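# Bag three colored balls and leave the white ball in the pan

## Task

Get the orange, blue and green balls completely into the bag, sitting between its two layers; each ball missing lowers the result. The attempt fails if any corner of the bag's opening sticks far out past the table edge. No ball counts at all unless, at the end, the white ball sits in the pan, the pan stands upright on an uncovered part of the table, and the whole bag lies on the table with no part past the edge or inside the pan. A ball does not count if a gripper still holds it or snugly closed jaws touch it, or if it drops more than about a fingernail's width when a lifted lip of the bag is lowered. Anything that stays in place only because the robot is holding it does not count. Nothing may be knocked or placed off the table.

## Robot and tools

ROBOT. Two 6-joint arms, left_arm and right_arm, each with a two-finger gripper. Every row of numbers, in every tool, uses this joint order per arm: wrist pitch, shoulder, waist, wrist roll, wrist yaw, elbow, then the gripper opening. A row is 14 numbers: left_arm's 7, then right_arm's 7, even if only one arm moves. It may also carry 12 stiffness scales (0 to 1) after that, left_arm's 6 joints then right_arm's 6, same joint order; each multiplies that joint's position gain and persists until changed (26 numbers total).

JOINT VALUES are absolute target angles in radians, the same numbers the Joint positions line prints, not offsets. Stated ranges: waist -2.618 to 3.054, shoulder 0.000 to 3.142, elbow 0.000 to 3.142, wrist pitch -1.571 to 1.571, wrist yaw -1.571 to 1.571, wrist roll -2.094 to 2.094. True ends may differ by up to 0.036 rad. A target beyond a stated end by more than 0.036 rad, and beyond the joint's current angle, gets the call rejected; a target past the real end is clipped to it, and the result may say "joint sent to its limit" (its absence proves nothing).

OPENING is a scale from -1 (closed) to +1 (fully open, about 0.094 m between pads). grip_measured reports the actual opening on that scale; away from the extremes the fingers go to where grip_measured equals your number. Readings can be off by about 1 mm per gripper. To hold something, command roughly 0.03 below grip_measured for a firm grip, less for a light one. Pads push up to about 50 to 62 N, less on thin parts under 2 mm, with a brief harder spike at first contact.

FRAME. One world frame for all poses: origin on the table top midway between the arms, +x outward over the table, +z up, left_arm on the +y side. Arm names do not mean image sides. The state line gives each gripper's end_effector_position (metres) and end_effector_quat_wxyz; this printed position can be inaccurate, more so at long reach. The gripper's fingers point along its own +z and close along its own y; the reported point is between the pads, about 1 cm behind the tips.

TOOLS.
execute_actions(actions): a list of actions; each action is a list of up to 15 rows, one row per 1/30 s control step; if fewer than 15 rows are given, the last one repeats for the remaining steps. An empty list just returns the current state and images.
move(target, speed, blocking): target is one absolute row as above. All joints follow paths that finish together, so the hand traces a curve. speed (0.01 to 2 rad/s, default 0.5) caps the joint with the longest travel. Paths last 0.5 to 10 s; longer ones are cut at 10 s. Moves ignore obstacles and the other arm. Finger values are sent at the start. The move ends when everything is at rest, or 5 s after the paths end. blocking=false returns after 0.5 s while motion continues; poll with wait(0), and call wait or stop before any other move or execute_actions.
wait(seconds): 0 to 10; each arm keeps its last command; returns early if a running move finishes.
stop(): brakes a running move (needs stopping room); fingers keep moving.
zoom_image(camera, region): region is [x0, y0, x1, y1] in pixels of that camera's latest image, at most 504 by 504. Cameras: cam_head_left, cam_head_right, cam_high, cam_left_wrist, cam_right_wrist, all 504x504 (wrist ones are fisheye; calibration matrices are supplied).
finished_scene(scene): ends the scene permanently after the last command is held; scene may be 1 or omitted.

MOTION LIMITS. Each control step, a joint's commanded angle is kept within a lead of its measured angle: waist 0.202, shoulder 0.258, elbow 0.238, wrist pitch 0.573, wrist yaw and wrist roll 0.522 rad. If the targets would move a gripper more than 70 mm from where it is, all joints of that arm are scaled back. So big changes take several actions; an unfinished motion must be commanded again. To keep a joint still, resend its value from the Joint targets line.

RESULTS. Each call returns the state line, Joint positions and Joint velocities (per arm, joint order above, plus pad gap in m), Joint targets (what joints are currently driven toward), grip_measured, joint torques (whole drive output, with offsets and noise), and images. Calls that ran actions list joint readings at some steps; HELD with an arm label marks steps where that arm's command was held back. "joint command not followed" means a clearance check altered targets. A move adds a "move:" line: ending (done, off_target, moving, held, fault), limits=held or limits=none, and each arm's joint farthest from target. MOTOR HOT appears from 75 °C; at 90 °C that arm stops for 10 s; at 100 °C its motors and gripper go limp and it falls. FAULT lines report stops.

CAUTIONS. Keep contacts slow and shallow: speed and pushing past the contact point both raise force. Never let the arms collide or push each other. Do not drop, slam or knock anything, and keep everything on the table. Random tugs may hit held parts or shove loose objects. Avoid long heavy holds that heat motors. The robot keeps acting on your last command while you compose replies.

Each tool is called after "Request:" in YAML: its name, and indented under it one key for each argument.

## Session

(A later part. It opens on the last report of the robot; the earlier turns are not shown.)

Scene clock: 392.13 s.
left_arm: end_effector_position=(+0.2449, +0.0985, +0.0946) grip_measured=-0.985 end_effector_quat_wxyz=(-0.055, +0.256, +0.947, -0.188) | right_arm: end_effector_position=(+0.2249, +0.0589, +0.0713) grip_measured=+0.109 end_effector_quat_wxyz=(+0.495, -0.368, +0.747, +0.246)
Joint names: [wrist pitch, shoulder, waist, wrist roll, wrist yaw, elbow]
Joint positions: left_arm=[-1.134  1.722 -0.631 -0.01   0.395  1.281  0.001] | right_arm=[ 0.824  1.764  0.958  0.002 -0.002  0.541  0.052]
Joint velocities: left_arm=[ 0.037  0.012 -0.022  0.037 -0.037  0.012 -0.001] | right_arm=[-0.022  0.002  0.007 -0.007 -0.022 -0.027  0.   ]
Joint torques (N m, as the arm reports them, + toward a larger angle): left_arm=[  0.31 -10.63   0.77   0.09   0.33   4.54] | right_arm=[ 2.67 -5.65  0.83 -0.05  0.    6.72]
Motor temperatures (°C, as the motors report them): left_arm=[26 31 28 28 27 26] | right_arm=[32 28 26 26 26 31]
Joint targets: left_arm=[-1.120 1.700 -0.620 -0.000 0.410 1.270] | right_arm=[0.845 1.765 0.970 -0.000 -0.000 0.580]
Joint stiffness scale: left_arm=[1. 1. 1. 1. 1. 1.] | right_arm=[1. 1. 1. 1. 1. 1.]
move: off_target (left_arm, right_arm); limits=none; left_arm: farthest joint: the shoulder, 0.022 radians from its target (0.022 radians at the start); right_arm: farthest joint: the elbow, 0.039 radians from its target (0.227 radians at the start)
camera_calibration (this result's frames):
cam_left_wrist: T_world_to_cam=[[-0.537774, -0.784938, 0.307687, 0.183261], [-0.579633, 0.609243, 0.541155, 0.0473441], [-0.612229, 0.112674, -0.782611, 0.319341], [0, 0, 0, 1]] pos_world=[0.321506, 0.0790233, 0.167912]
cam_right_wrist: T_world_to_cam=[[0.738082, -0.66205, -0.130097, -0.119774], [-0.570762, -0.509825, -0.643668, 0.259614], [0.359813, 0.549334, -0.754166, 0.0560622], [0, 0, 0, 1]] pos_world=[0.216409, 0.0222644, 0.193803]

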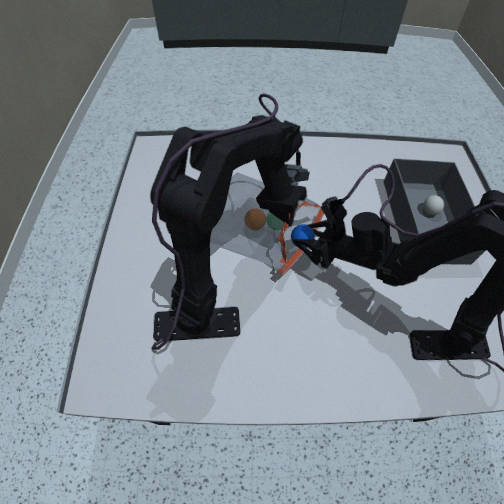

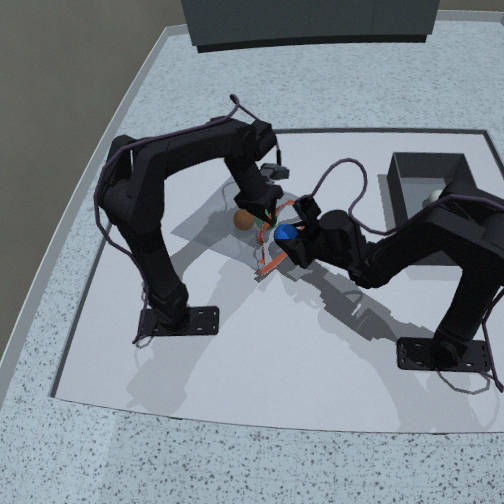

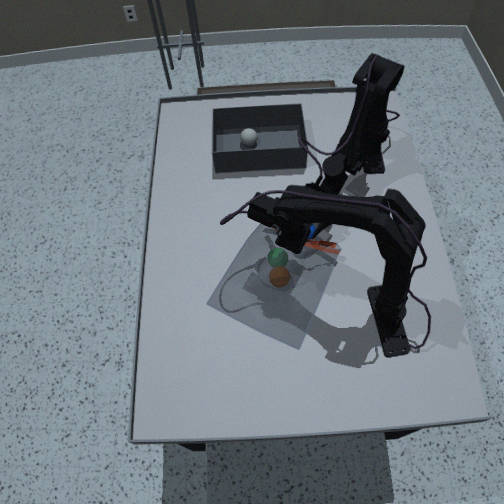

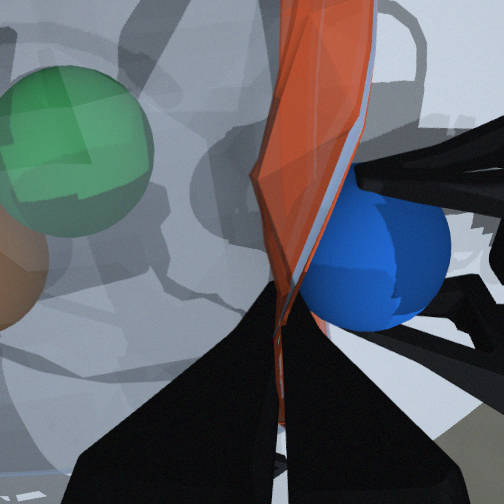

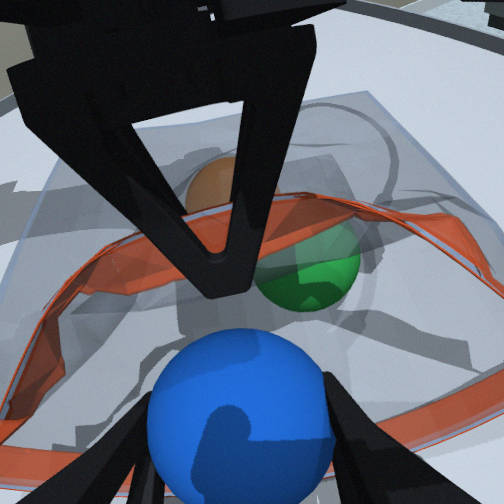

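Request:
move:
  target: [-1.12,1.70,-0.62,0,0.41,1.27,-1, 1.19,2.07,0.97,0,0,0.64,0.10]
  speed: 0.15

Request:
move:
  target: [-1.12,1.70,-0.62,0,0.41,1.27,-1, 1.13,2.155,0.97,0,0,0.756,0.10]
  speed: 0.08

Request:
move:
  target: [-1.12,1.70,-0.62,0,0.41,1.27,-1, 1.13,2.155,0.97,0,0,0.756,0.4]
  speed: 0.08

Request:
move:
  target: [-1.12,1.70,-0.62,0,0.41,1.27,-1, 1.30,2.01,0.97,0,0,0.43,0.4]
  speed: 0.2

Scene clock: 400.77 s.
left_arm: end_effector_position=(+0.2449, +0.0985, +0.0946) grip_measured=-0.985 end_effector_quat_wxyz=(-0.055, +0.256, +0.947, -0.188) | right_arm: end_effector_position=(+0.2429, +0.0824, +0.0407) grip_measured=+0.109 end_effector_quat_wxyz=(+0.533, -0.356, +0.721, +0.265)
Joint names: [wrist pitch, shoulder, waist, wrist roll, wrist yaw, elbow]
Joint positions: left_arm=[-1.134  1.722 -0.631 -0.01   0.395  1.281  0.001] | right_arm=[ 1.169  2.068  0.958  0.002 -0.002  0.603  0.052]
Joint velocities: left_arm=[-0.037  0.012  0.002 -0.051  0.022  0.012  0.001] | right_arm=[-0.007 -0.007 -0.002 -0.022  0.022  0.002  0.001]
Joint torques (N m, as the arm reports them, + toward a larger angle): left_arm=[  0.31 -10.61   0.74   0.1    0.32   4.54] | right_arm=[ 2.73 -6.87  0.83 -0.05  0.    5.64]
Motor temperatures (°C, as the motors report them): left_arm=[26 32 28 28 27 26] | right_arm=[33 28 26 26 26 31]
Joint targets: left_arm=[-1.120 1.700 -0.620 -0.000 0.410 1.270] | right_arm=[1.190 2.070 0.970 -0.000 0.000 0.640]
Joint stiffness scale: left_arm=[1. 1. 1. 1. 1. 1.] | right_arm=[1. 1. 1. 1. 1. 1.]
move: off_target (left_arm, right_arm); limits=none; left_arm: farthest joint: the shoulder, 0.022 radians from its target (0.022 radians at the start); right_arm: farthest joint: the elbow, 0.037 radians from its target (0.099 radians at the start)
camera_calibration (this result's frames):
cam_left_wrist: T_world_to_cam=[[-0.537774, -0.784938, 0.307687, 0.183261], [-0.579633, 0.609243, 0.541155, 0.0473441], [-0.612229, 0.112674, -0.782611, 0.319341], [0, 0, 0, 1]] pos_world=[0.321506, 0.0790233, 0.167912]
cam_right_wrist: T_world_to_cam=[[0.74643, -0.651148, -0.13729, -0.124109], [-0.528271, -0.454336, -0.717293, 0.250292], [0.404688, 0.607935, -0.683112, -0.00500554], [0, 0, 0, 1]] pos_world=[0.226886, 0.0359463, 0.159074]

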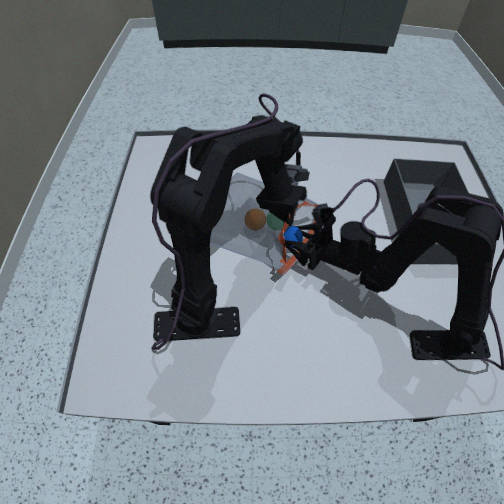

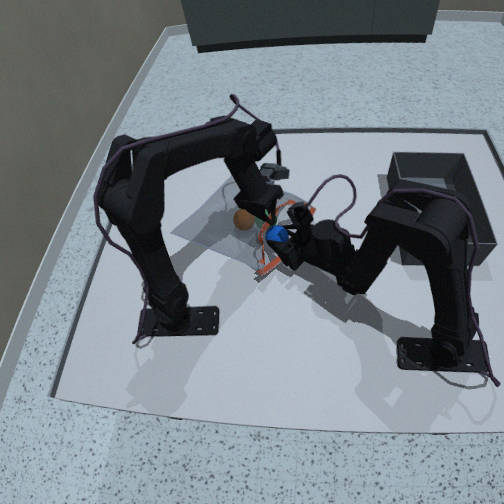

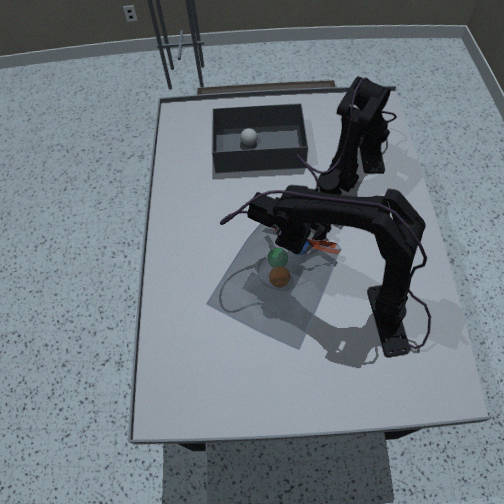

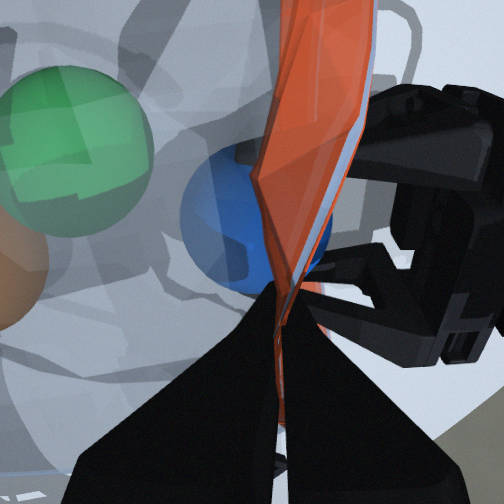

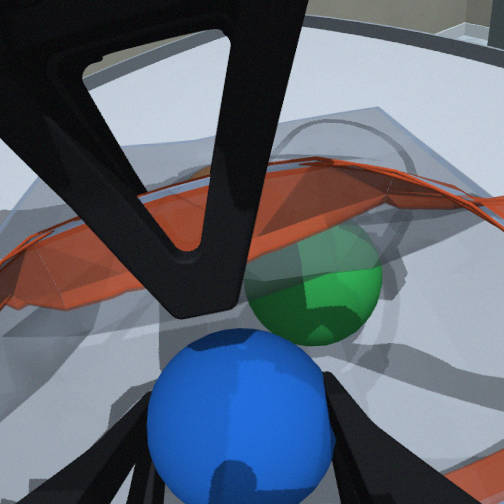

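Scene clock: 402.97 s.
left_arm: end_effector_position=(+0.2449, +0.0985, +0.0946) grip_measured=-0.985 end_effector_quat_wxyz=(-0.055, +0.256, +0.947, -0.188) | right_arm: end_effector_position=(+0.2591, +0.1035, +0.0316) grip_measured=+0.109 end_effector_quat_wxyz=(+0.532, -0.356, +0.721, +0.264)
Joint names: [wrist pitch, shoulder, waist, wrist roll, wrist yaw, elbow]
Joint positions: left_arm=[-1.134  1.722 -0.631 -0.01   0.395  1.281  0.001] | right_arm=[ 1.134  2.153  0.958  0.002 -0.002  0.72   0.052]
Joint velocities: left_arm=[ 0.007 -0.007 -0.017 -0.066  0.066 -0.002 -0.001] | right_arm=[-0.022  0.002 -0.012  0.037  0.051 -0.002 -0.002]
Joint torques (N m, as the arm reports them, + toward a larger angle): left_arm=[  0.32 -10.62   0.73   0.1    0.31   4.54] | right_arm=[ 2.45 -7.5   0.84 -0.05  0.    5.74]
Motor temperatures (°C, as the motors report them): left_arm=[26 31 28 28 27 26] | right_arm=[34 28 26 26 26 31]
Joint targets: left_arm=[-1.120 1.700 -0.620 0.000 0.410 1.270] | right_arm=[1.130 2.155 0.970 -0.000 0.000 0.756]
Joint stiffness scale: left_arm=[1. 1. 1. 1. 1. 1.] | right_arm=[1. 1. 1. 1. 1. 1.]
move: off_target (left_arm, right_arm); limits=none; left_arm: farthest joint: the shoulder, 0.022 radians from its target (0.022 radians at the start); right_arm: farthest joint: the elbow, 0.036 radians from its target (0.153 radians at the start)
camera_calibration (this result's frames):
cam_left_wrist: T_world_to_cam=[[-0.537774, -0.784938, 0.307687, 0.183261], [-0.579633, 0.609243, 0.541155, 0.0473441], [-0.612229, 0.112674, -0.782611, 0.319341], [0, 0, 0, 1]] pos_world=[0.321506, 0.0790233, 0.167912]
cam_right_wrist: T_world_to_cam=[[0.746239, -0.651397, -0.137145, -0.123607], [-0.529268, -0.455638, -0.71573, 0.262237], [0.403736, 0.606692, -0.684778, -0.0301429], [0, 0, 0, 1]] pos_world=[0.243204, 0.0572555, 0.150098]

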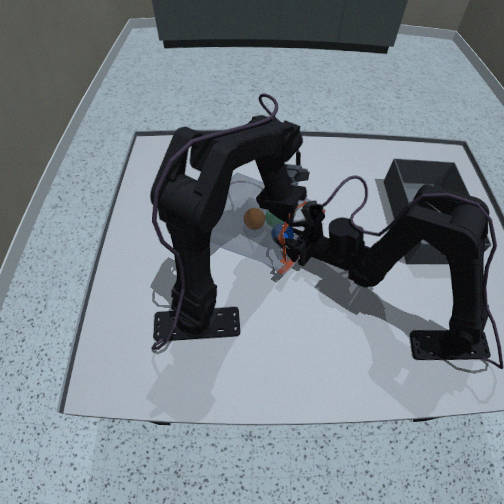

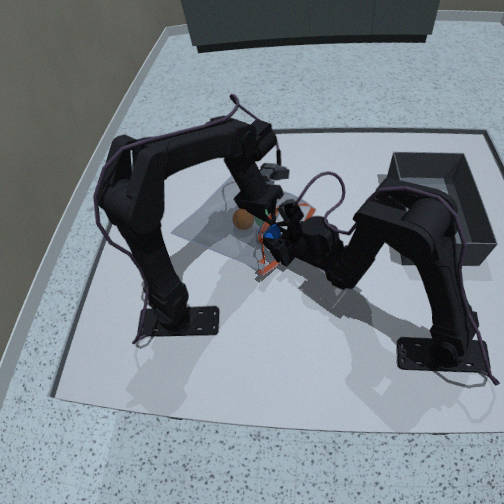

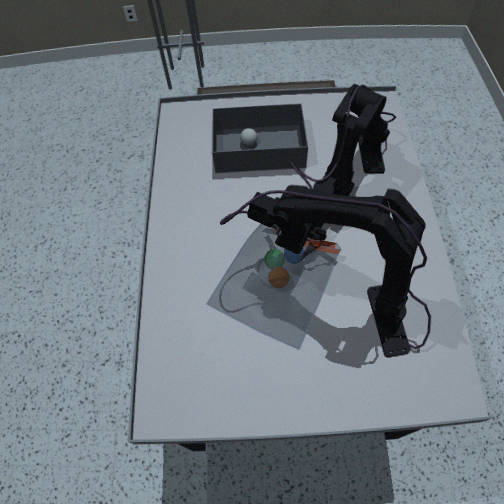

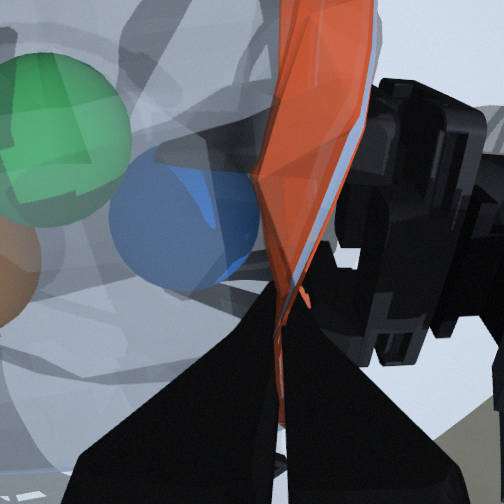

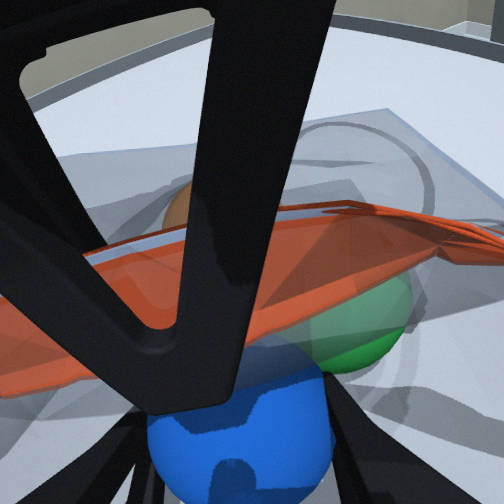

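Scene clock: 403.67 s.
left_arm: end_effector_position=(+0.2449, +0.0985, +0.0946) grip_measured=-0.985 end_effector_quat_wxyz=(-0.055, +0.256, +0.947, -0.188) | right_arm: end_effector_position=(+0.2591, +0.1035, +0.0315) grip_measured=+0.397 end_effector_quat_wxyz=(+0.532, -0.356, +0.722, +0.264)
Joint names: [wrist pitch, shoulder, waist, wrist roll, wrist yaw, elbow]
Joint positions: left_arm=[-1.134  1.722 -0.631 -0.01   0.395  1.281  0.001] | right_arm=[ 1.134  2.153  0.958  0.002 -0.002  0.72   0.066]
Joint velocities: left_arm=[ 0.051 -0.002  0.017  0.037 -0.022 -0.002 -0.   ] | right_arm=[ 0.022 -0.017  0.012 -0.081 -0.066 -0.002 -0.001]
Joint torques (N m, as the arm reports them, + toward a larger angle): left_arm=[  0.32 -10.62   0.68   0.1    0.33   4.52] | right_arm=[ 2.45 -7.51  0.82 -0.05  0.    5.72]
Motor temperatures (°C, as the motors report them): left_arm=[26 31 28 28 27 26] | right_arm=[34 28 26 26 26 31]
Joint targets: left_arm=[-1.120 1.700 -0.620 -0.000 0.410 1.270] | right_arm=[1.130 2.155 0.970 -0.000 -0.000 0.756]
Joint stiffness scale: left_arm=[1. 1. 1. 1. 1. 1.] | right_arm=[1. 1. 1. 1. 1. 1.]
move: off_target (left_arm, right_arm); limits=none; left_arm: farthest joint: the shoulder, 0.022 radians from its target (0.022 radians at the start); right_arm: farthest joint: the elbow, 0.036 radians from its target (0.036 radians at the start)
camera_calibration (this result's frames):
cam_left_wrist: T_world_to_cam=[[-0.537774, -0.784938, 0.307687, 0.183261], [-0.579633, 0.609243, 0.541155, 0.0473441], [-0.612229, 0.112674, -0.782611, 0.319341], [0, 0, 0, 1]] pos_world=[0.321506, 0.0790233, 0.167912]
cam_right_wrist: T_world_to_cam=[[0.746207, -0.651439, -0.137121, -0.123609], [-0.529434, -0.455855, -0.715469, 0.26221], [0.403577, 0.606485, -0.685056, -0.0301133], [0, 0, 0, 1]] pos_world=[0.243214, 0.0572692, 0.150025]

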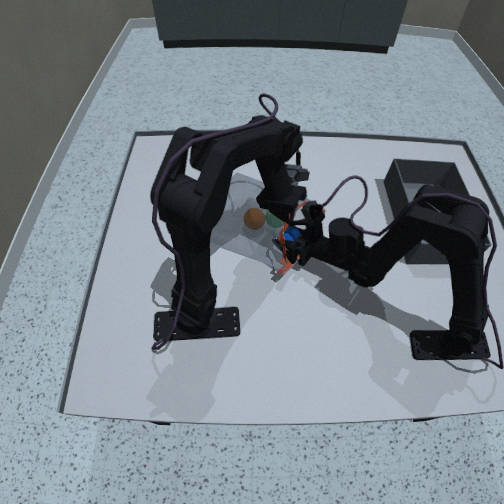

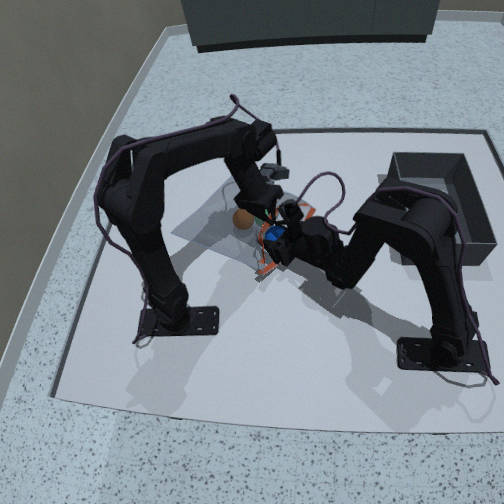

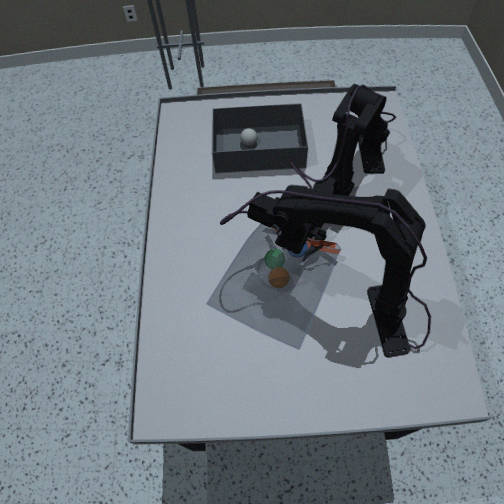

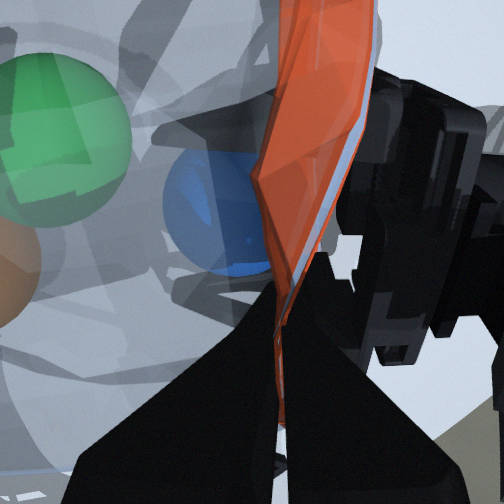

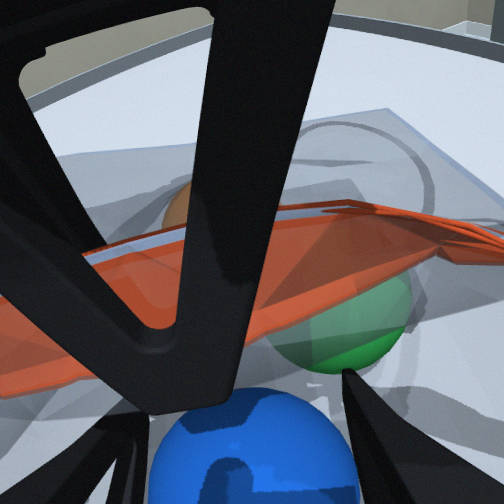

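Scene clock: 405.67 s.
left_arm: end_effector_position=(+0.2448, +0.0984, +0.0947) grip_measured=-0.985 end_effector_quat_wxyz=(-0.055, +0.256, +0.947, -0.189) | right_arm: end_effector_position=(+0.2208, +0.0536, +0.0365) grip_measured=+0.397 end_effector_quat_wxyz=(+0.532, -0.356, +0.721, +0.264)
Joint names: [wrist pitch, shoulder, waist, wrist roll, wrist yaw, elbow]
Joint positions: left_arm=[-1.134  1.722 -0.631 -0.01   0.396  1.281  0.001] | right_arm=[ 1.282  2.032  0.958  0.002 -0.002  0.452  0.066]
Joint velocities: left_arm=[-0.007 -0.007  0.017  0.007  0.081  0.007 -0.001] | right_arm=[ 0.037 -0.027 -0.002  0.007 -0.037  0.002 -0.001]
Joint torques (N m, as the arm reports them, + toward a larger angle): left_arm=[  0.33 -10.61   0.75   0.1    0.33   4.53] | right_arm=[ 2.7  -7.79  0.82 -0.05  0.    1.41]
Motor temperatures (°C, as the motors report them): left_arm=[26 31 28 28 27 26] | right_arm=[34 29 26 26 26 31]
Joint targets: left_arm=[-1.120 1.700 -0.620 -0.000 0.410 1.270] | right_arm=[1.300 2.010 0.970 0.000 -0.000 0.430]
Joint stiffness scale: left_arm=[1. 1. 1. 1. 1. 1.] | right_arm=[1. 1. 1. 1. 1. 1.]
move: off_target (left_arm, right_arm); limits=none; left_arm: farthest joint: the shoulder, 0.022 radians from its target (0.022 radians at the start); right_arm: farthest joint: the shoulder, 0.022 radians from its target (0.143 radians at the start)
camera_calibration (this result's frames):
cam_left_wrist: T_world_to_cam=[[-0.537713, -0.784838, 0.30805, 0.183134], [-0.579528, 0.609419, 0.541069, 0.0473093], [-0.612383, 0.112416, -0.782528, 0.319403], [0, 0, 0, 1]] pos_world=[0.321488, 0.0789935, 0.16793]
cam_right_wrist: T_world_to_cam=[[0.746271, -0.651356, -0.137169, -0.126942], [-0.529102, -0.455421, -0.715991, 0.222665], [0.403895, 0.6069, -0.684501, 0.018911], [0, 0, 0, 1]] pos_world=[0.204908, 0.00724495, 0.154958]

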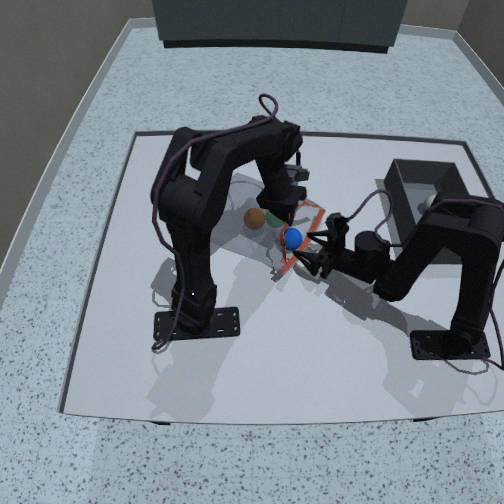

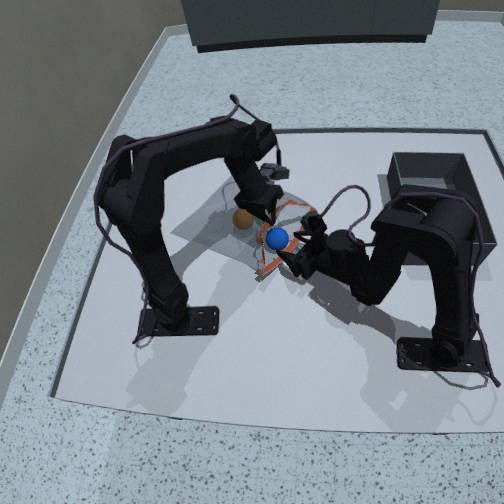

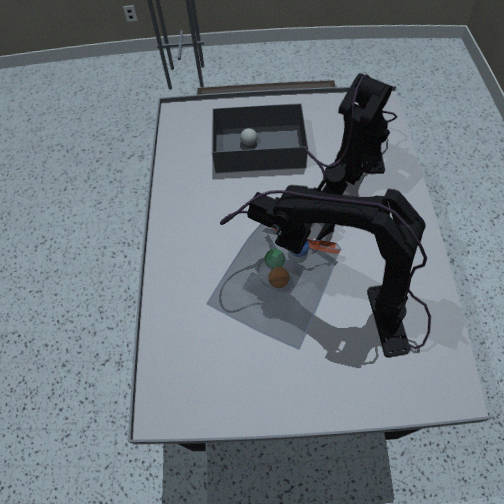

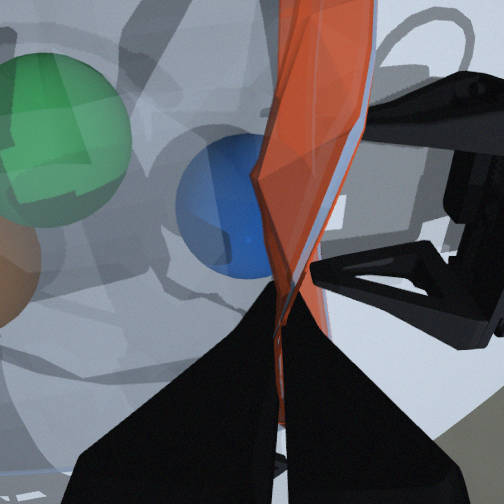

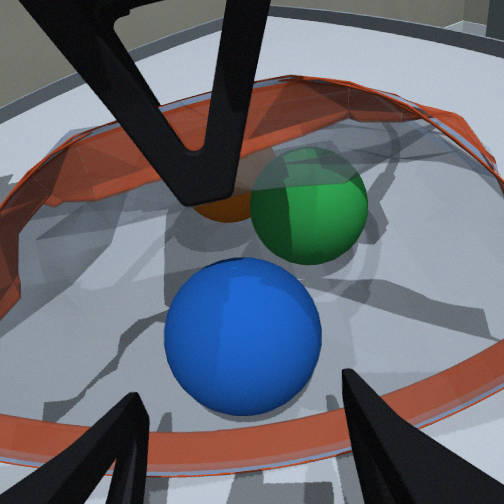

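Request:
move:
  target: [-1.12,1.70,-0.62,0,0.41,1.27,-1, 1.30,2.01,0.97,0,0,0.43,-0.55]
  speed: 0.2

Request:
move:
  target: [-1.12,1.70,-0.62,0,0.41,1.27,-1, 1.12,2.165,0.97,0,0,0.775,-0.55]
  speed: 0.1

Scene clock: 411.00 s.
left_arm: end_effector_position=(+0.2449, +0.0985, +0.0946) grip_measured=-0.985 end_effector_quat_wxyz=(-0.055, +0.256, +0.947, -0.188) | right_arm: end_effector_position=(+0.2208, +0.0536, +0.0366) grip_measured=-0.547 end_effector_quat_wxyz=(+0.532, -0.356, +0.721, +0.264)
Joint names: [wrist pitch, shoulder, waist, wrist roll, wrist yaw, elbow]
Joint positions: left_arm=[-1.134  1.722 -0.631 -0.01   0.395  1.281  0.001] | right_arm=[ 1.282  2.032  0.958  0.002 -0.002  0.452  0.021]
Joint velocities: left_arm=[-0.007 -0.007 -0.007  0.007 -0.051  0.002  0.001] | right_arm=[-0.081 -0.012  0.002 -0.051 -0.051 -0.022  0.001]
Joint torques (N m, as the arm reports them, + toward a larger angle): left_arm=[  0.31 -10.59   0.74   0.1    0.33   4.54] | right_arm=[ 2.7  -7.79  0.83 -0.05  0.    1.4 ]
Motor temperatures (°C, as the motors report them): left_arm=[26 32 28 28 27 26] | right_arm=[34 29 26 26 26 31]
Joint targets: left_arm=[-1.120 1.700 -0.620 0.000 0.410 1.270] | right_arm=[1.300 2.010 0.970 0.000 0.000 0.430]
Joint stiffness scale: left_arm=[1. 1. 1. 1. 1. 1.] | right_arm=[1. 1. 1. 1. 1. 1.]
move: off_target (left_arm, right_arm); limits=none; left_arm: farthest joint: the shoulder, 0.022 radians from its target (0.022 radians at the start); right_arm: farthest joint: the shoulder, 0.022 radians from its target (0.022 radians at the start)
camera_calibration (this result's frames):
cam_left_wrist: T_world_to_cam=[[-0.537774, -0.784938, 0.307687, 0.183261], [-0.579633, 0.609243, 0.541155, 0.0473441], [-0.612229, 0.112674, -0.782611, 0.319341], [0, 0, 0, 1]] pos_world=[0.321506, 0.0790233, 0.167912]
cam_right_wrist: T_world_to_cam=[[0.746303, -0.651314, -0.137194, -0.126936], [-0.528936, -0.455204, -0.716251, 0.22271], [0.404053, 0.607107, -0.684223, 0.0188964], [0, 0, 0, 1]] pos_world=[0.204897, 0.00723124, 0.155031]

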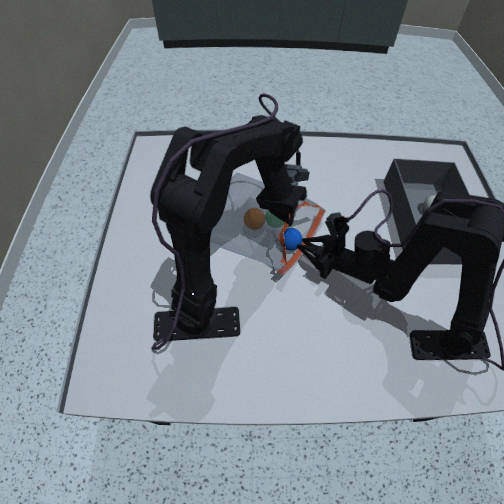

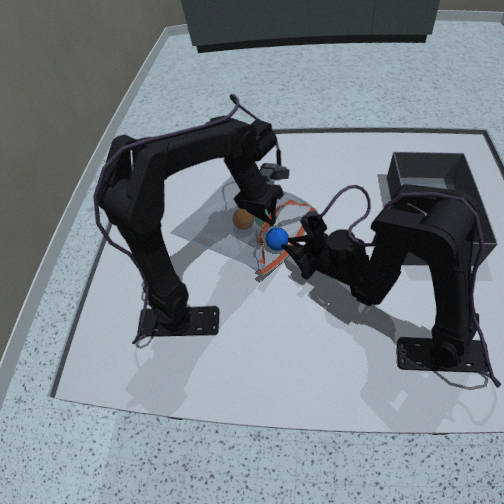

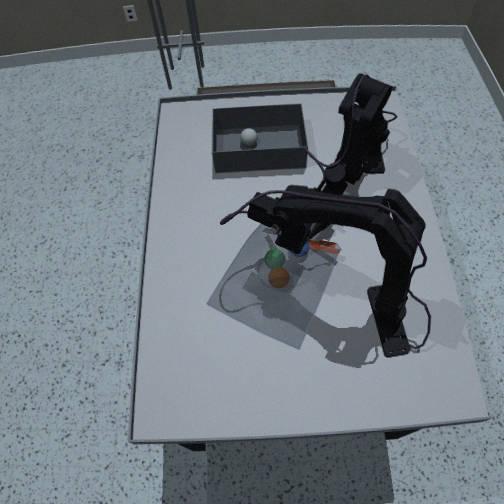

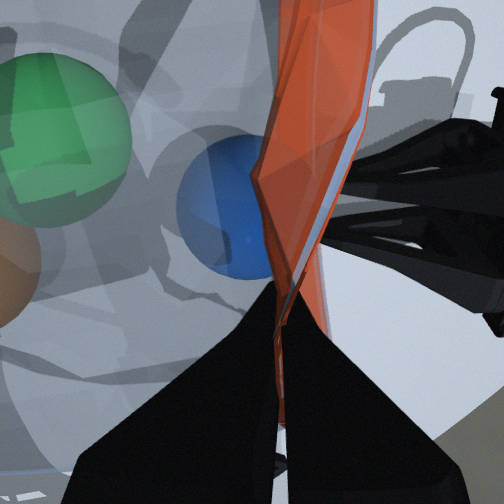

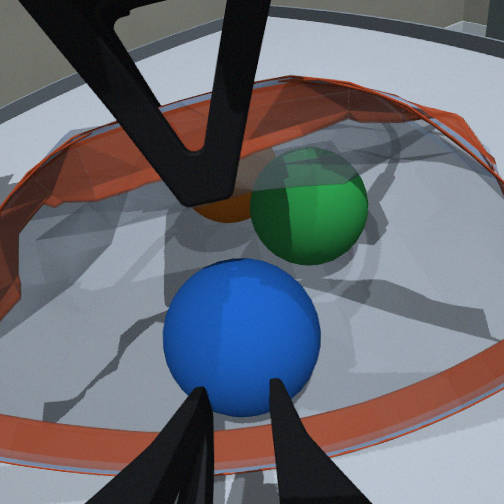

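Scene clock: 414.70 s.
left_arm: end_effector_position=(+0.2448, +0.0984, +0.0947) grip_measured=-0.985 end_effector_quat_wxyz=(-0.055, +0.256, +0.947, -0.189) | right_arm: end_effector_position=(+0.2618, +0.1070, +0.0312) grip_measured=-0.547 end_effector_quat_wxyz=(+0.532, -0.356, +0.721, +0.264)
Joint names: [wrist pitch, shoulder, waist, wrist roll, wrist yaw, elbow]
Joint positions: left_arm=[-1.134  1.722 -0.631 -0.01   0.396  1.281  0.001] | right_arm=[ 1.124  2.162  0.958  0.002 -0.002  0.739  0.021]
Joint velocities: left_arm=[ 0.007 -0.007 -0.012 -0.051  0.037 -0.012 -0.   ] | right_arm=[-0.037 -0.002  0.002  0.022  0.007  0.002  0.001]
Joint torques (N m, as the arm reports them, + toward a larger angle): left_arm=[  0.32 -10.59   0.72   0.1    0.31   4.54] | right_arm=[ 2.46 -7.6   0.82 -0.05  0.    5.75]
Motor temperatures (°C, as the motors report them): left_arm=[26 32 28 28 27 26] | right_arm=[34 29 26 26 26 31]
Joint targets: left_arm=[-1.120 1.700 -0.620 -0.000 0.410 1.270] | right_arm=[1.120 2.165 0.970 0.000 0.000 0.775]
Joint stiffness scale: left_arm=[1. 1. 1. 1. 1. 1.] | right_arm=[1. 1. 1. 1. 1. 1.]
move: off_target (left_arm, right_arm); limits=none; left_arm: farthest joint: the shoulder, 0.022 radians from its target (0.022 radians at the start); right_arm: farthest joint: the elbow, 0.036 radians from its target (0.323 radians at the start)
camera_calibration (this result's frames):
cam_left_wrist: T_world_to_cam=[[-0.537651, -0.784738, 0.308412, 0.183008], [-0.579423, 0.609596, 0.540982, 0.0472746], [-0.612536, 0.112159, -0.782445, 0.319465], [0, 0, 0, 1]] pos_world=[0.32147, 0.0789637, 0.167948]
cam_right_wrist: T_world_to_cam=[[0.746239, -0.651397, -0.137145, -0.123389], [-0.529268, -0.455638, -0.71573, 0.264928], [0.403736, 0.606692, -0.684778, -0.0336688], [0, 0, 0, 1]] pos_world=[0.245889, 0.0607625, 0.149639]

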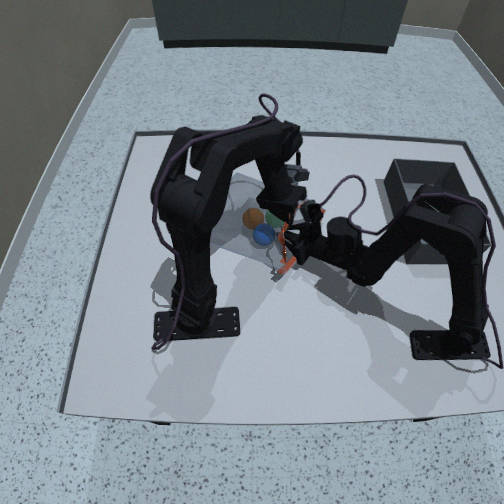

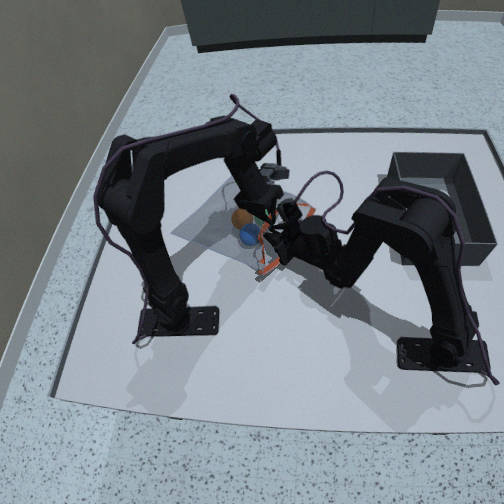

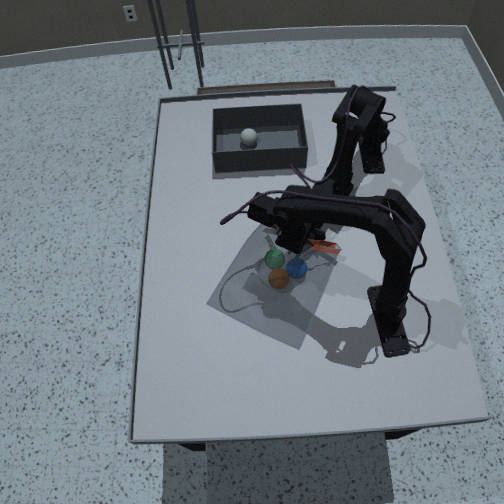

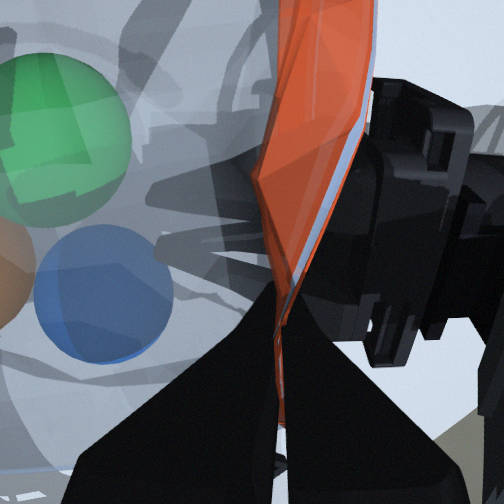

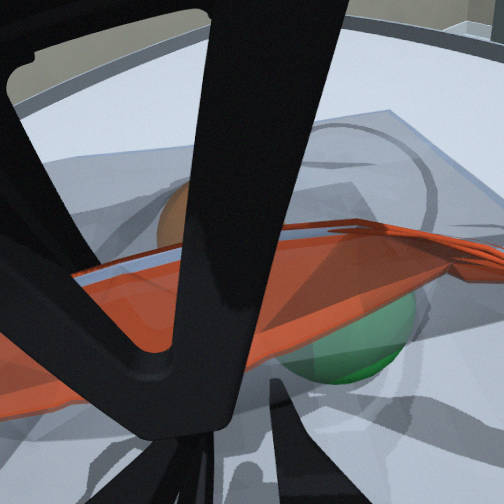

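Request:
move:
  target: [-1.12,1.70,-0.62,0,0.41,1.27,-1,1.30,2.01,0.97,0,0,0.43,-0.55]
  speed: 0.2

Request:
move:
  target: [-1.12,1.70,-0.62,0,0.41,1.27,-1,0.555,1.295,0.96,0,0,0.34,-0.55]
  speed: 0.5

Scene clock: 428.60 s.
left_arm: end_effector_position=(+0.2448, +0.0984, +0.0947) grip_measured=-0.985 end_effector_quat_wxyz=(-0.055, +0.256, +0.947, -0.189) | right_arm: end_effector_position=(+0.2208, +0.0536, +0.0365) grip_measured=-0.547 end_effector_quat_wxyz=(+0.532, -0.356, +0.721, +0.264)
Joint names: [wrist pitch, shoulder, waist, wrist roll, wrist yaw, elbow]
Joint positions: left_arm=[-1.134  1.722 -0.631 -0.01   0.396  1.281  0.001] | right_arm=[ 1.282  2.032  0.958  0.002 -0.002  0.452  0.021]
Joint velocities: left_arm=[-0.022  0.002 -0.017 -0.022 -0.037 -0.007 -0.001] | right_arm=[-0.051 -0.002 -0.017 -0.066 -0.022  0.007 -0.001]
Joint torques (N m, as the arm reports them, + toward a larger angle): left_arm=[  0.32 -10.59   0.71   0.11   0.33   4.57] | right_arm=[ 2.72 -7.79  0.83 -0.05  0.    1.39]
Motor temperatures (°C, as the motors report them): left_arm=[26 32 28 28 27 26] | right_arm=[35 29 26 26 26 31]
Joint targets: left_arm=[-1.120 1.700 -0.620 0.000 0.410 1.270] | right_arm=[1.300 2.010 0.970 -0.000 -0.000 0.430]
Joint stiffness scale: left_arm=[1. 1. 1. 1. 1. 1.] | right_arm=[1. 1. 1. 1. 1. 1.]
move: off_target (left_arm, right_arm); limits=none; left_arm: farthest joint: the shoulder, 0.022 radians from its target (0.022 radians at the start); right_arm: farthest joint: the shoulder, 0.022 radians from its target (0.152 radians at the start)
camera_calibration (this result's frames):
cam_left_wrist: T_world_to_cam=[[-0.537713, -0.784838, 0.30805, 0.183134], [-0.579528, 0.609419, 0.541069, 0.0473093], [-0.612383, 0.112416, -0.782528, 0.319403], [0, 0, 0, 1]] pos_world=[0.321488, 0.0789935, 0.16793]
cam_right_wrist: T_world_to_cam=[[0.746271, -0.651356, -0.137169, -0.126942], [-0.529102, -0.455421, -0.715991, 0.222665], [0.403895, 0.6069, -0.684501, 0.018911], [0, 0, 0, 1]] pos_world=[0.204908, 0.00724495, 0.154958]

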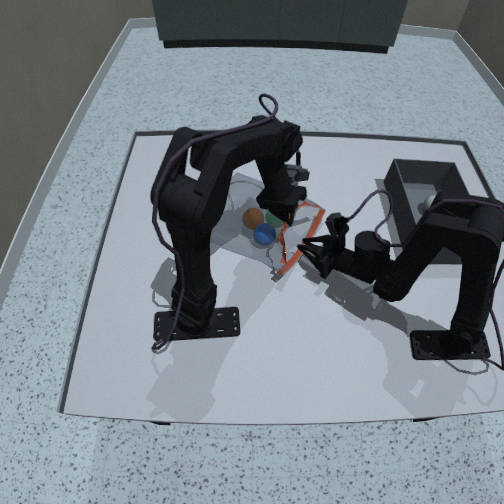

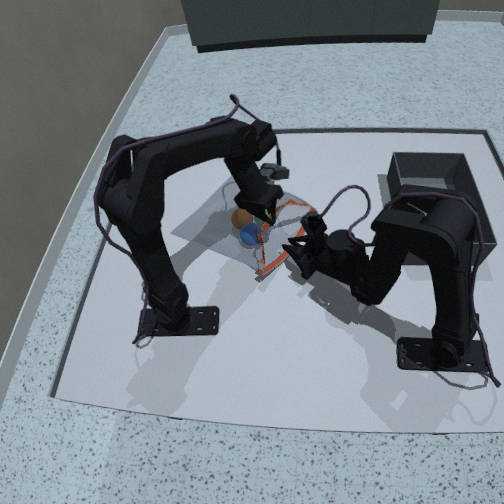

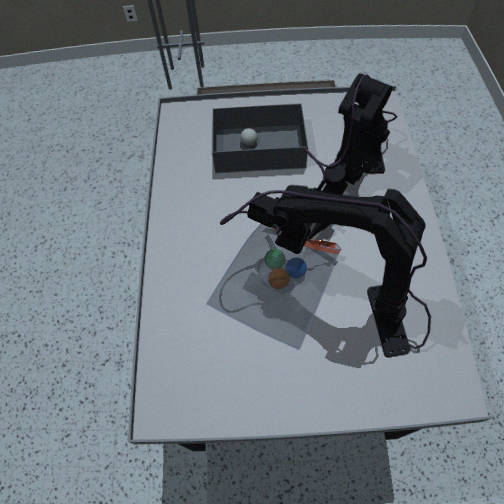

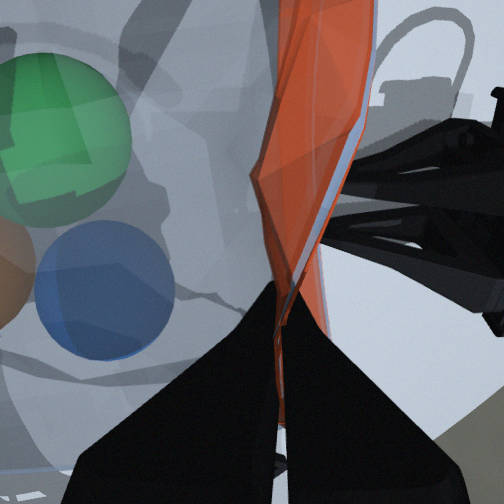

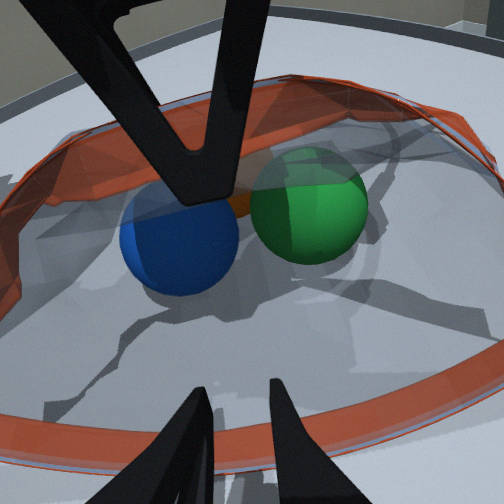

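Scene clock: 430.87 s.
left_arm: end_effector_position=(+0.2448, +0.0984, +0.0947) grip_measured=-0.985 end_effector_quat_wxyz=(-0.055, +0.256, +0.947, -0.189) | right_arm: end_effector_position=(+0.1844, +0.0059, +0.1132) grip_measured=-0.547 end_effector_quat_wxyz=(+0.497, -0.368, +0.746, +0.247)
Joint names: [wrist pitch, shoulder, waist, wrist roll, wrist yaw, elbow]
Joint positions: left_arm=[-1.134  1.722 -0.631 -0.01   0.396  1.281  0.001] | right_arm=[ 0.559  1.313  0.958  0.002 -0.002  0.359  0.021]
Joint velocities: left_arm=[ 0.007 -0.007  0.007 -0.066 -0.007 -0.002 -0.   ] | right_arm=[-0.022 -0.017  0.002  0.037  0.022 -0.012 -0.   ]
Joint torques (N m, as the arm reports them, + toward a larger angle): left_arm=[  0.31 -10.65   0.74   0.09   0.33   4.55] | right_arm=[ 2.42 -4.45  0.15 -0.05  0.    3.94]
Motor temperatures (°C, as the motors report them): left_arm=[26 32 28 28 27 26] | right_arm=[35 29 26 26 26 31]
Joint targets: left_arm=[-1.120 1.700 -0.620 -0.000 0.410 1.270] | right_arm=[0.555 1.295 0.960 -0.000 0.000 0.340]
Joint stiffness scale: left_arm=[1. 1. 1. 1. 1. 1.] | right_arm=[1. 1. 1. 1. 1. 1.]
move: off_target (left_arm); limits=none; left_arm: farthest joint: the shoulder, 0.022 radians from its target (0.022 radians at the start); right_arm: farthest joint: the elbow, 0.019 radians from its target (0.112 radians at the start)
camera_calibration (this result's frames):
cam_left_wrist: T_world_to_cam=[[-0.537651, -0.784738, 0.308412, 0.183008], [-0.579423, 0.609596, 0.540982, 0.0472746], [-0.612536, 0.112159, -0.782445, 0.319465], [0, 0, 0, 1]] pos_world=[0.32147, 0.0789637, 0.167948]
cam_right_wrist: T_world_to_cam=[[0.738414, -0.661616, -0.130419, -0.119478], [-0.569116, -0.507676, -0.646817, 0.236461], [0.361734, 0.551842, -0.751411, 0.130746], [0, 0, 0, 1]] pos_world=[0.175503, -0.0311543, 0.235608]

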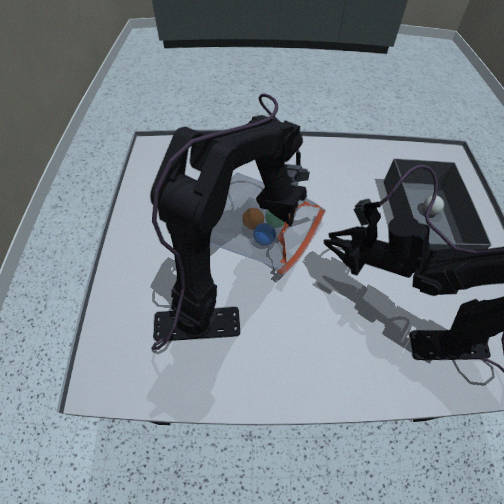

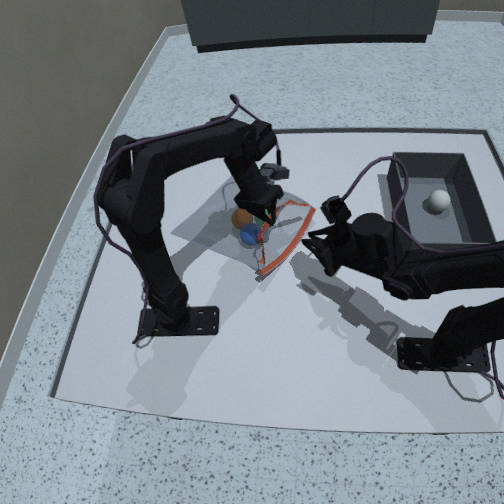

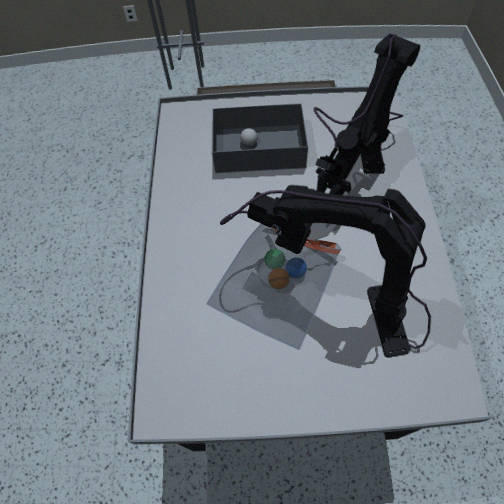

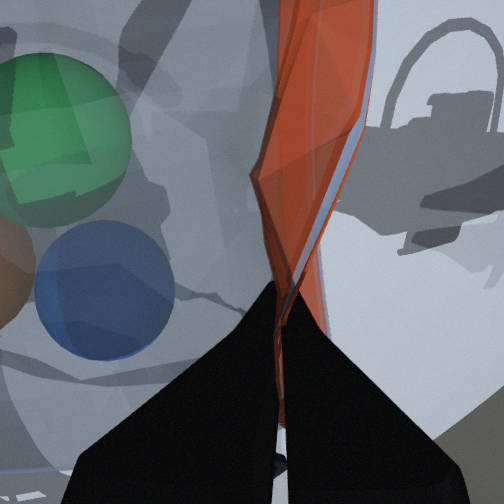

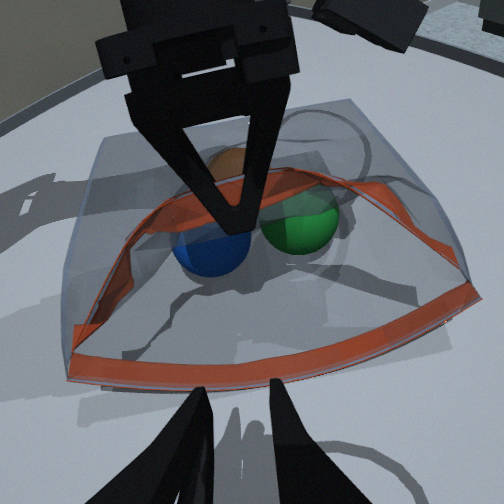

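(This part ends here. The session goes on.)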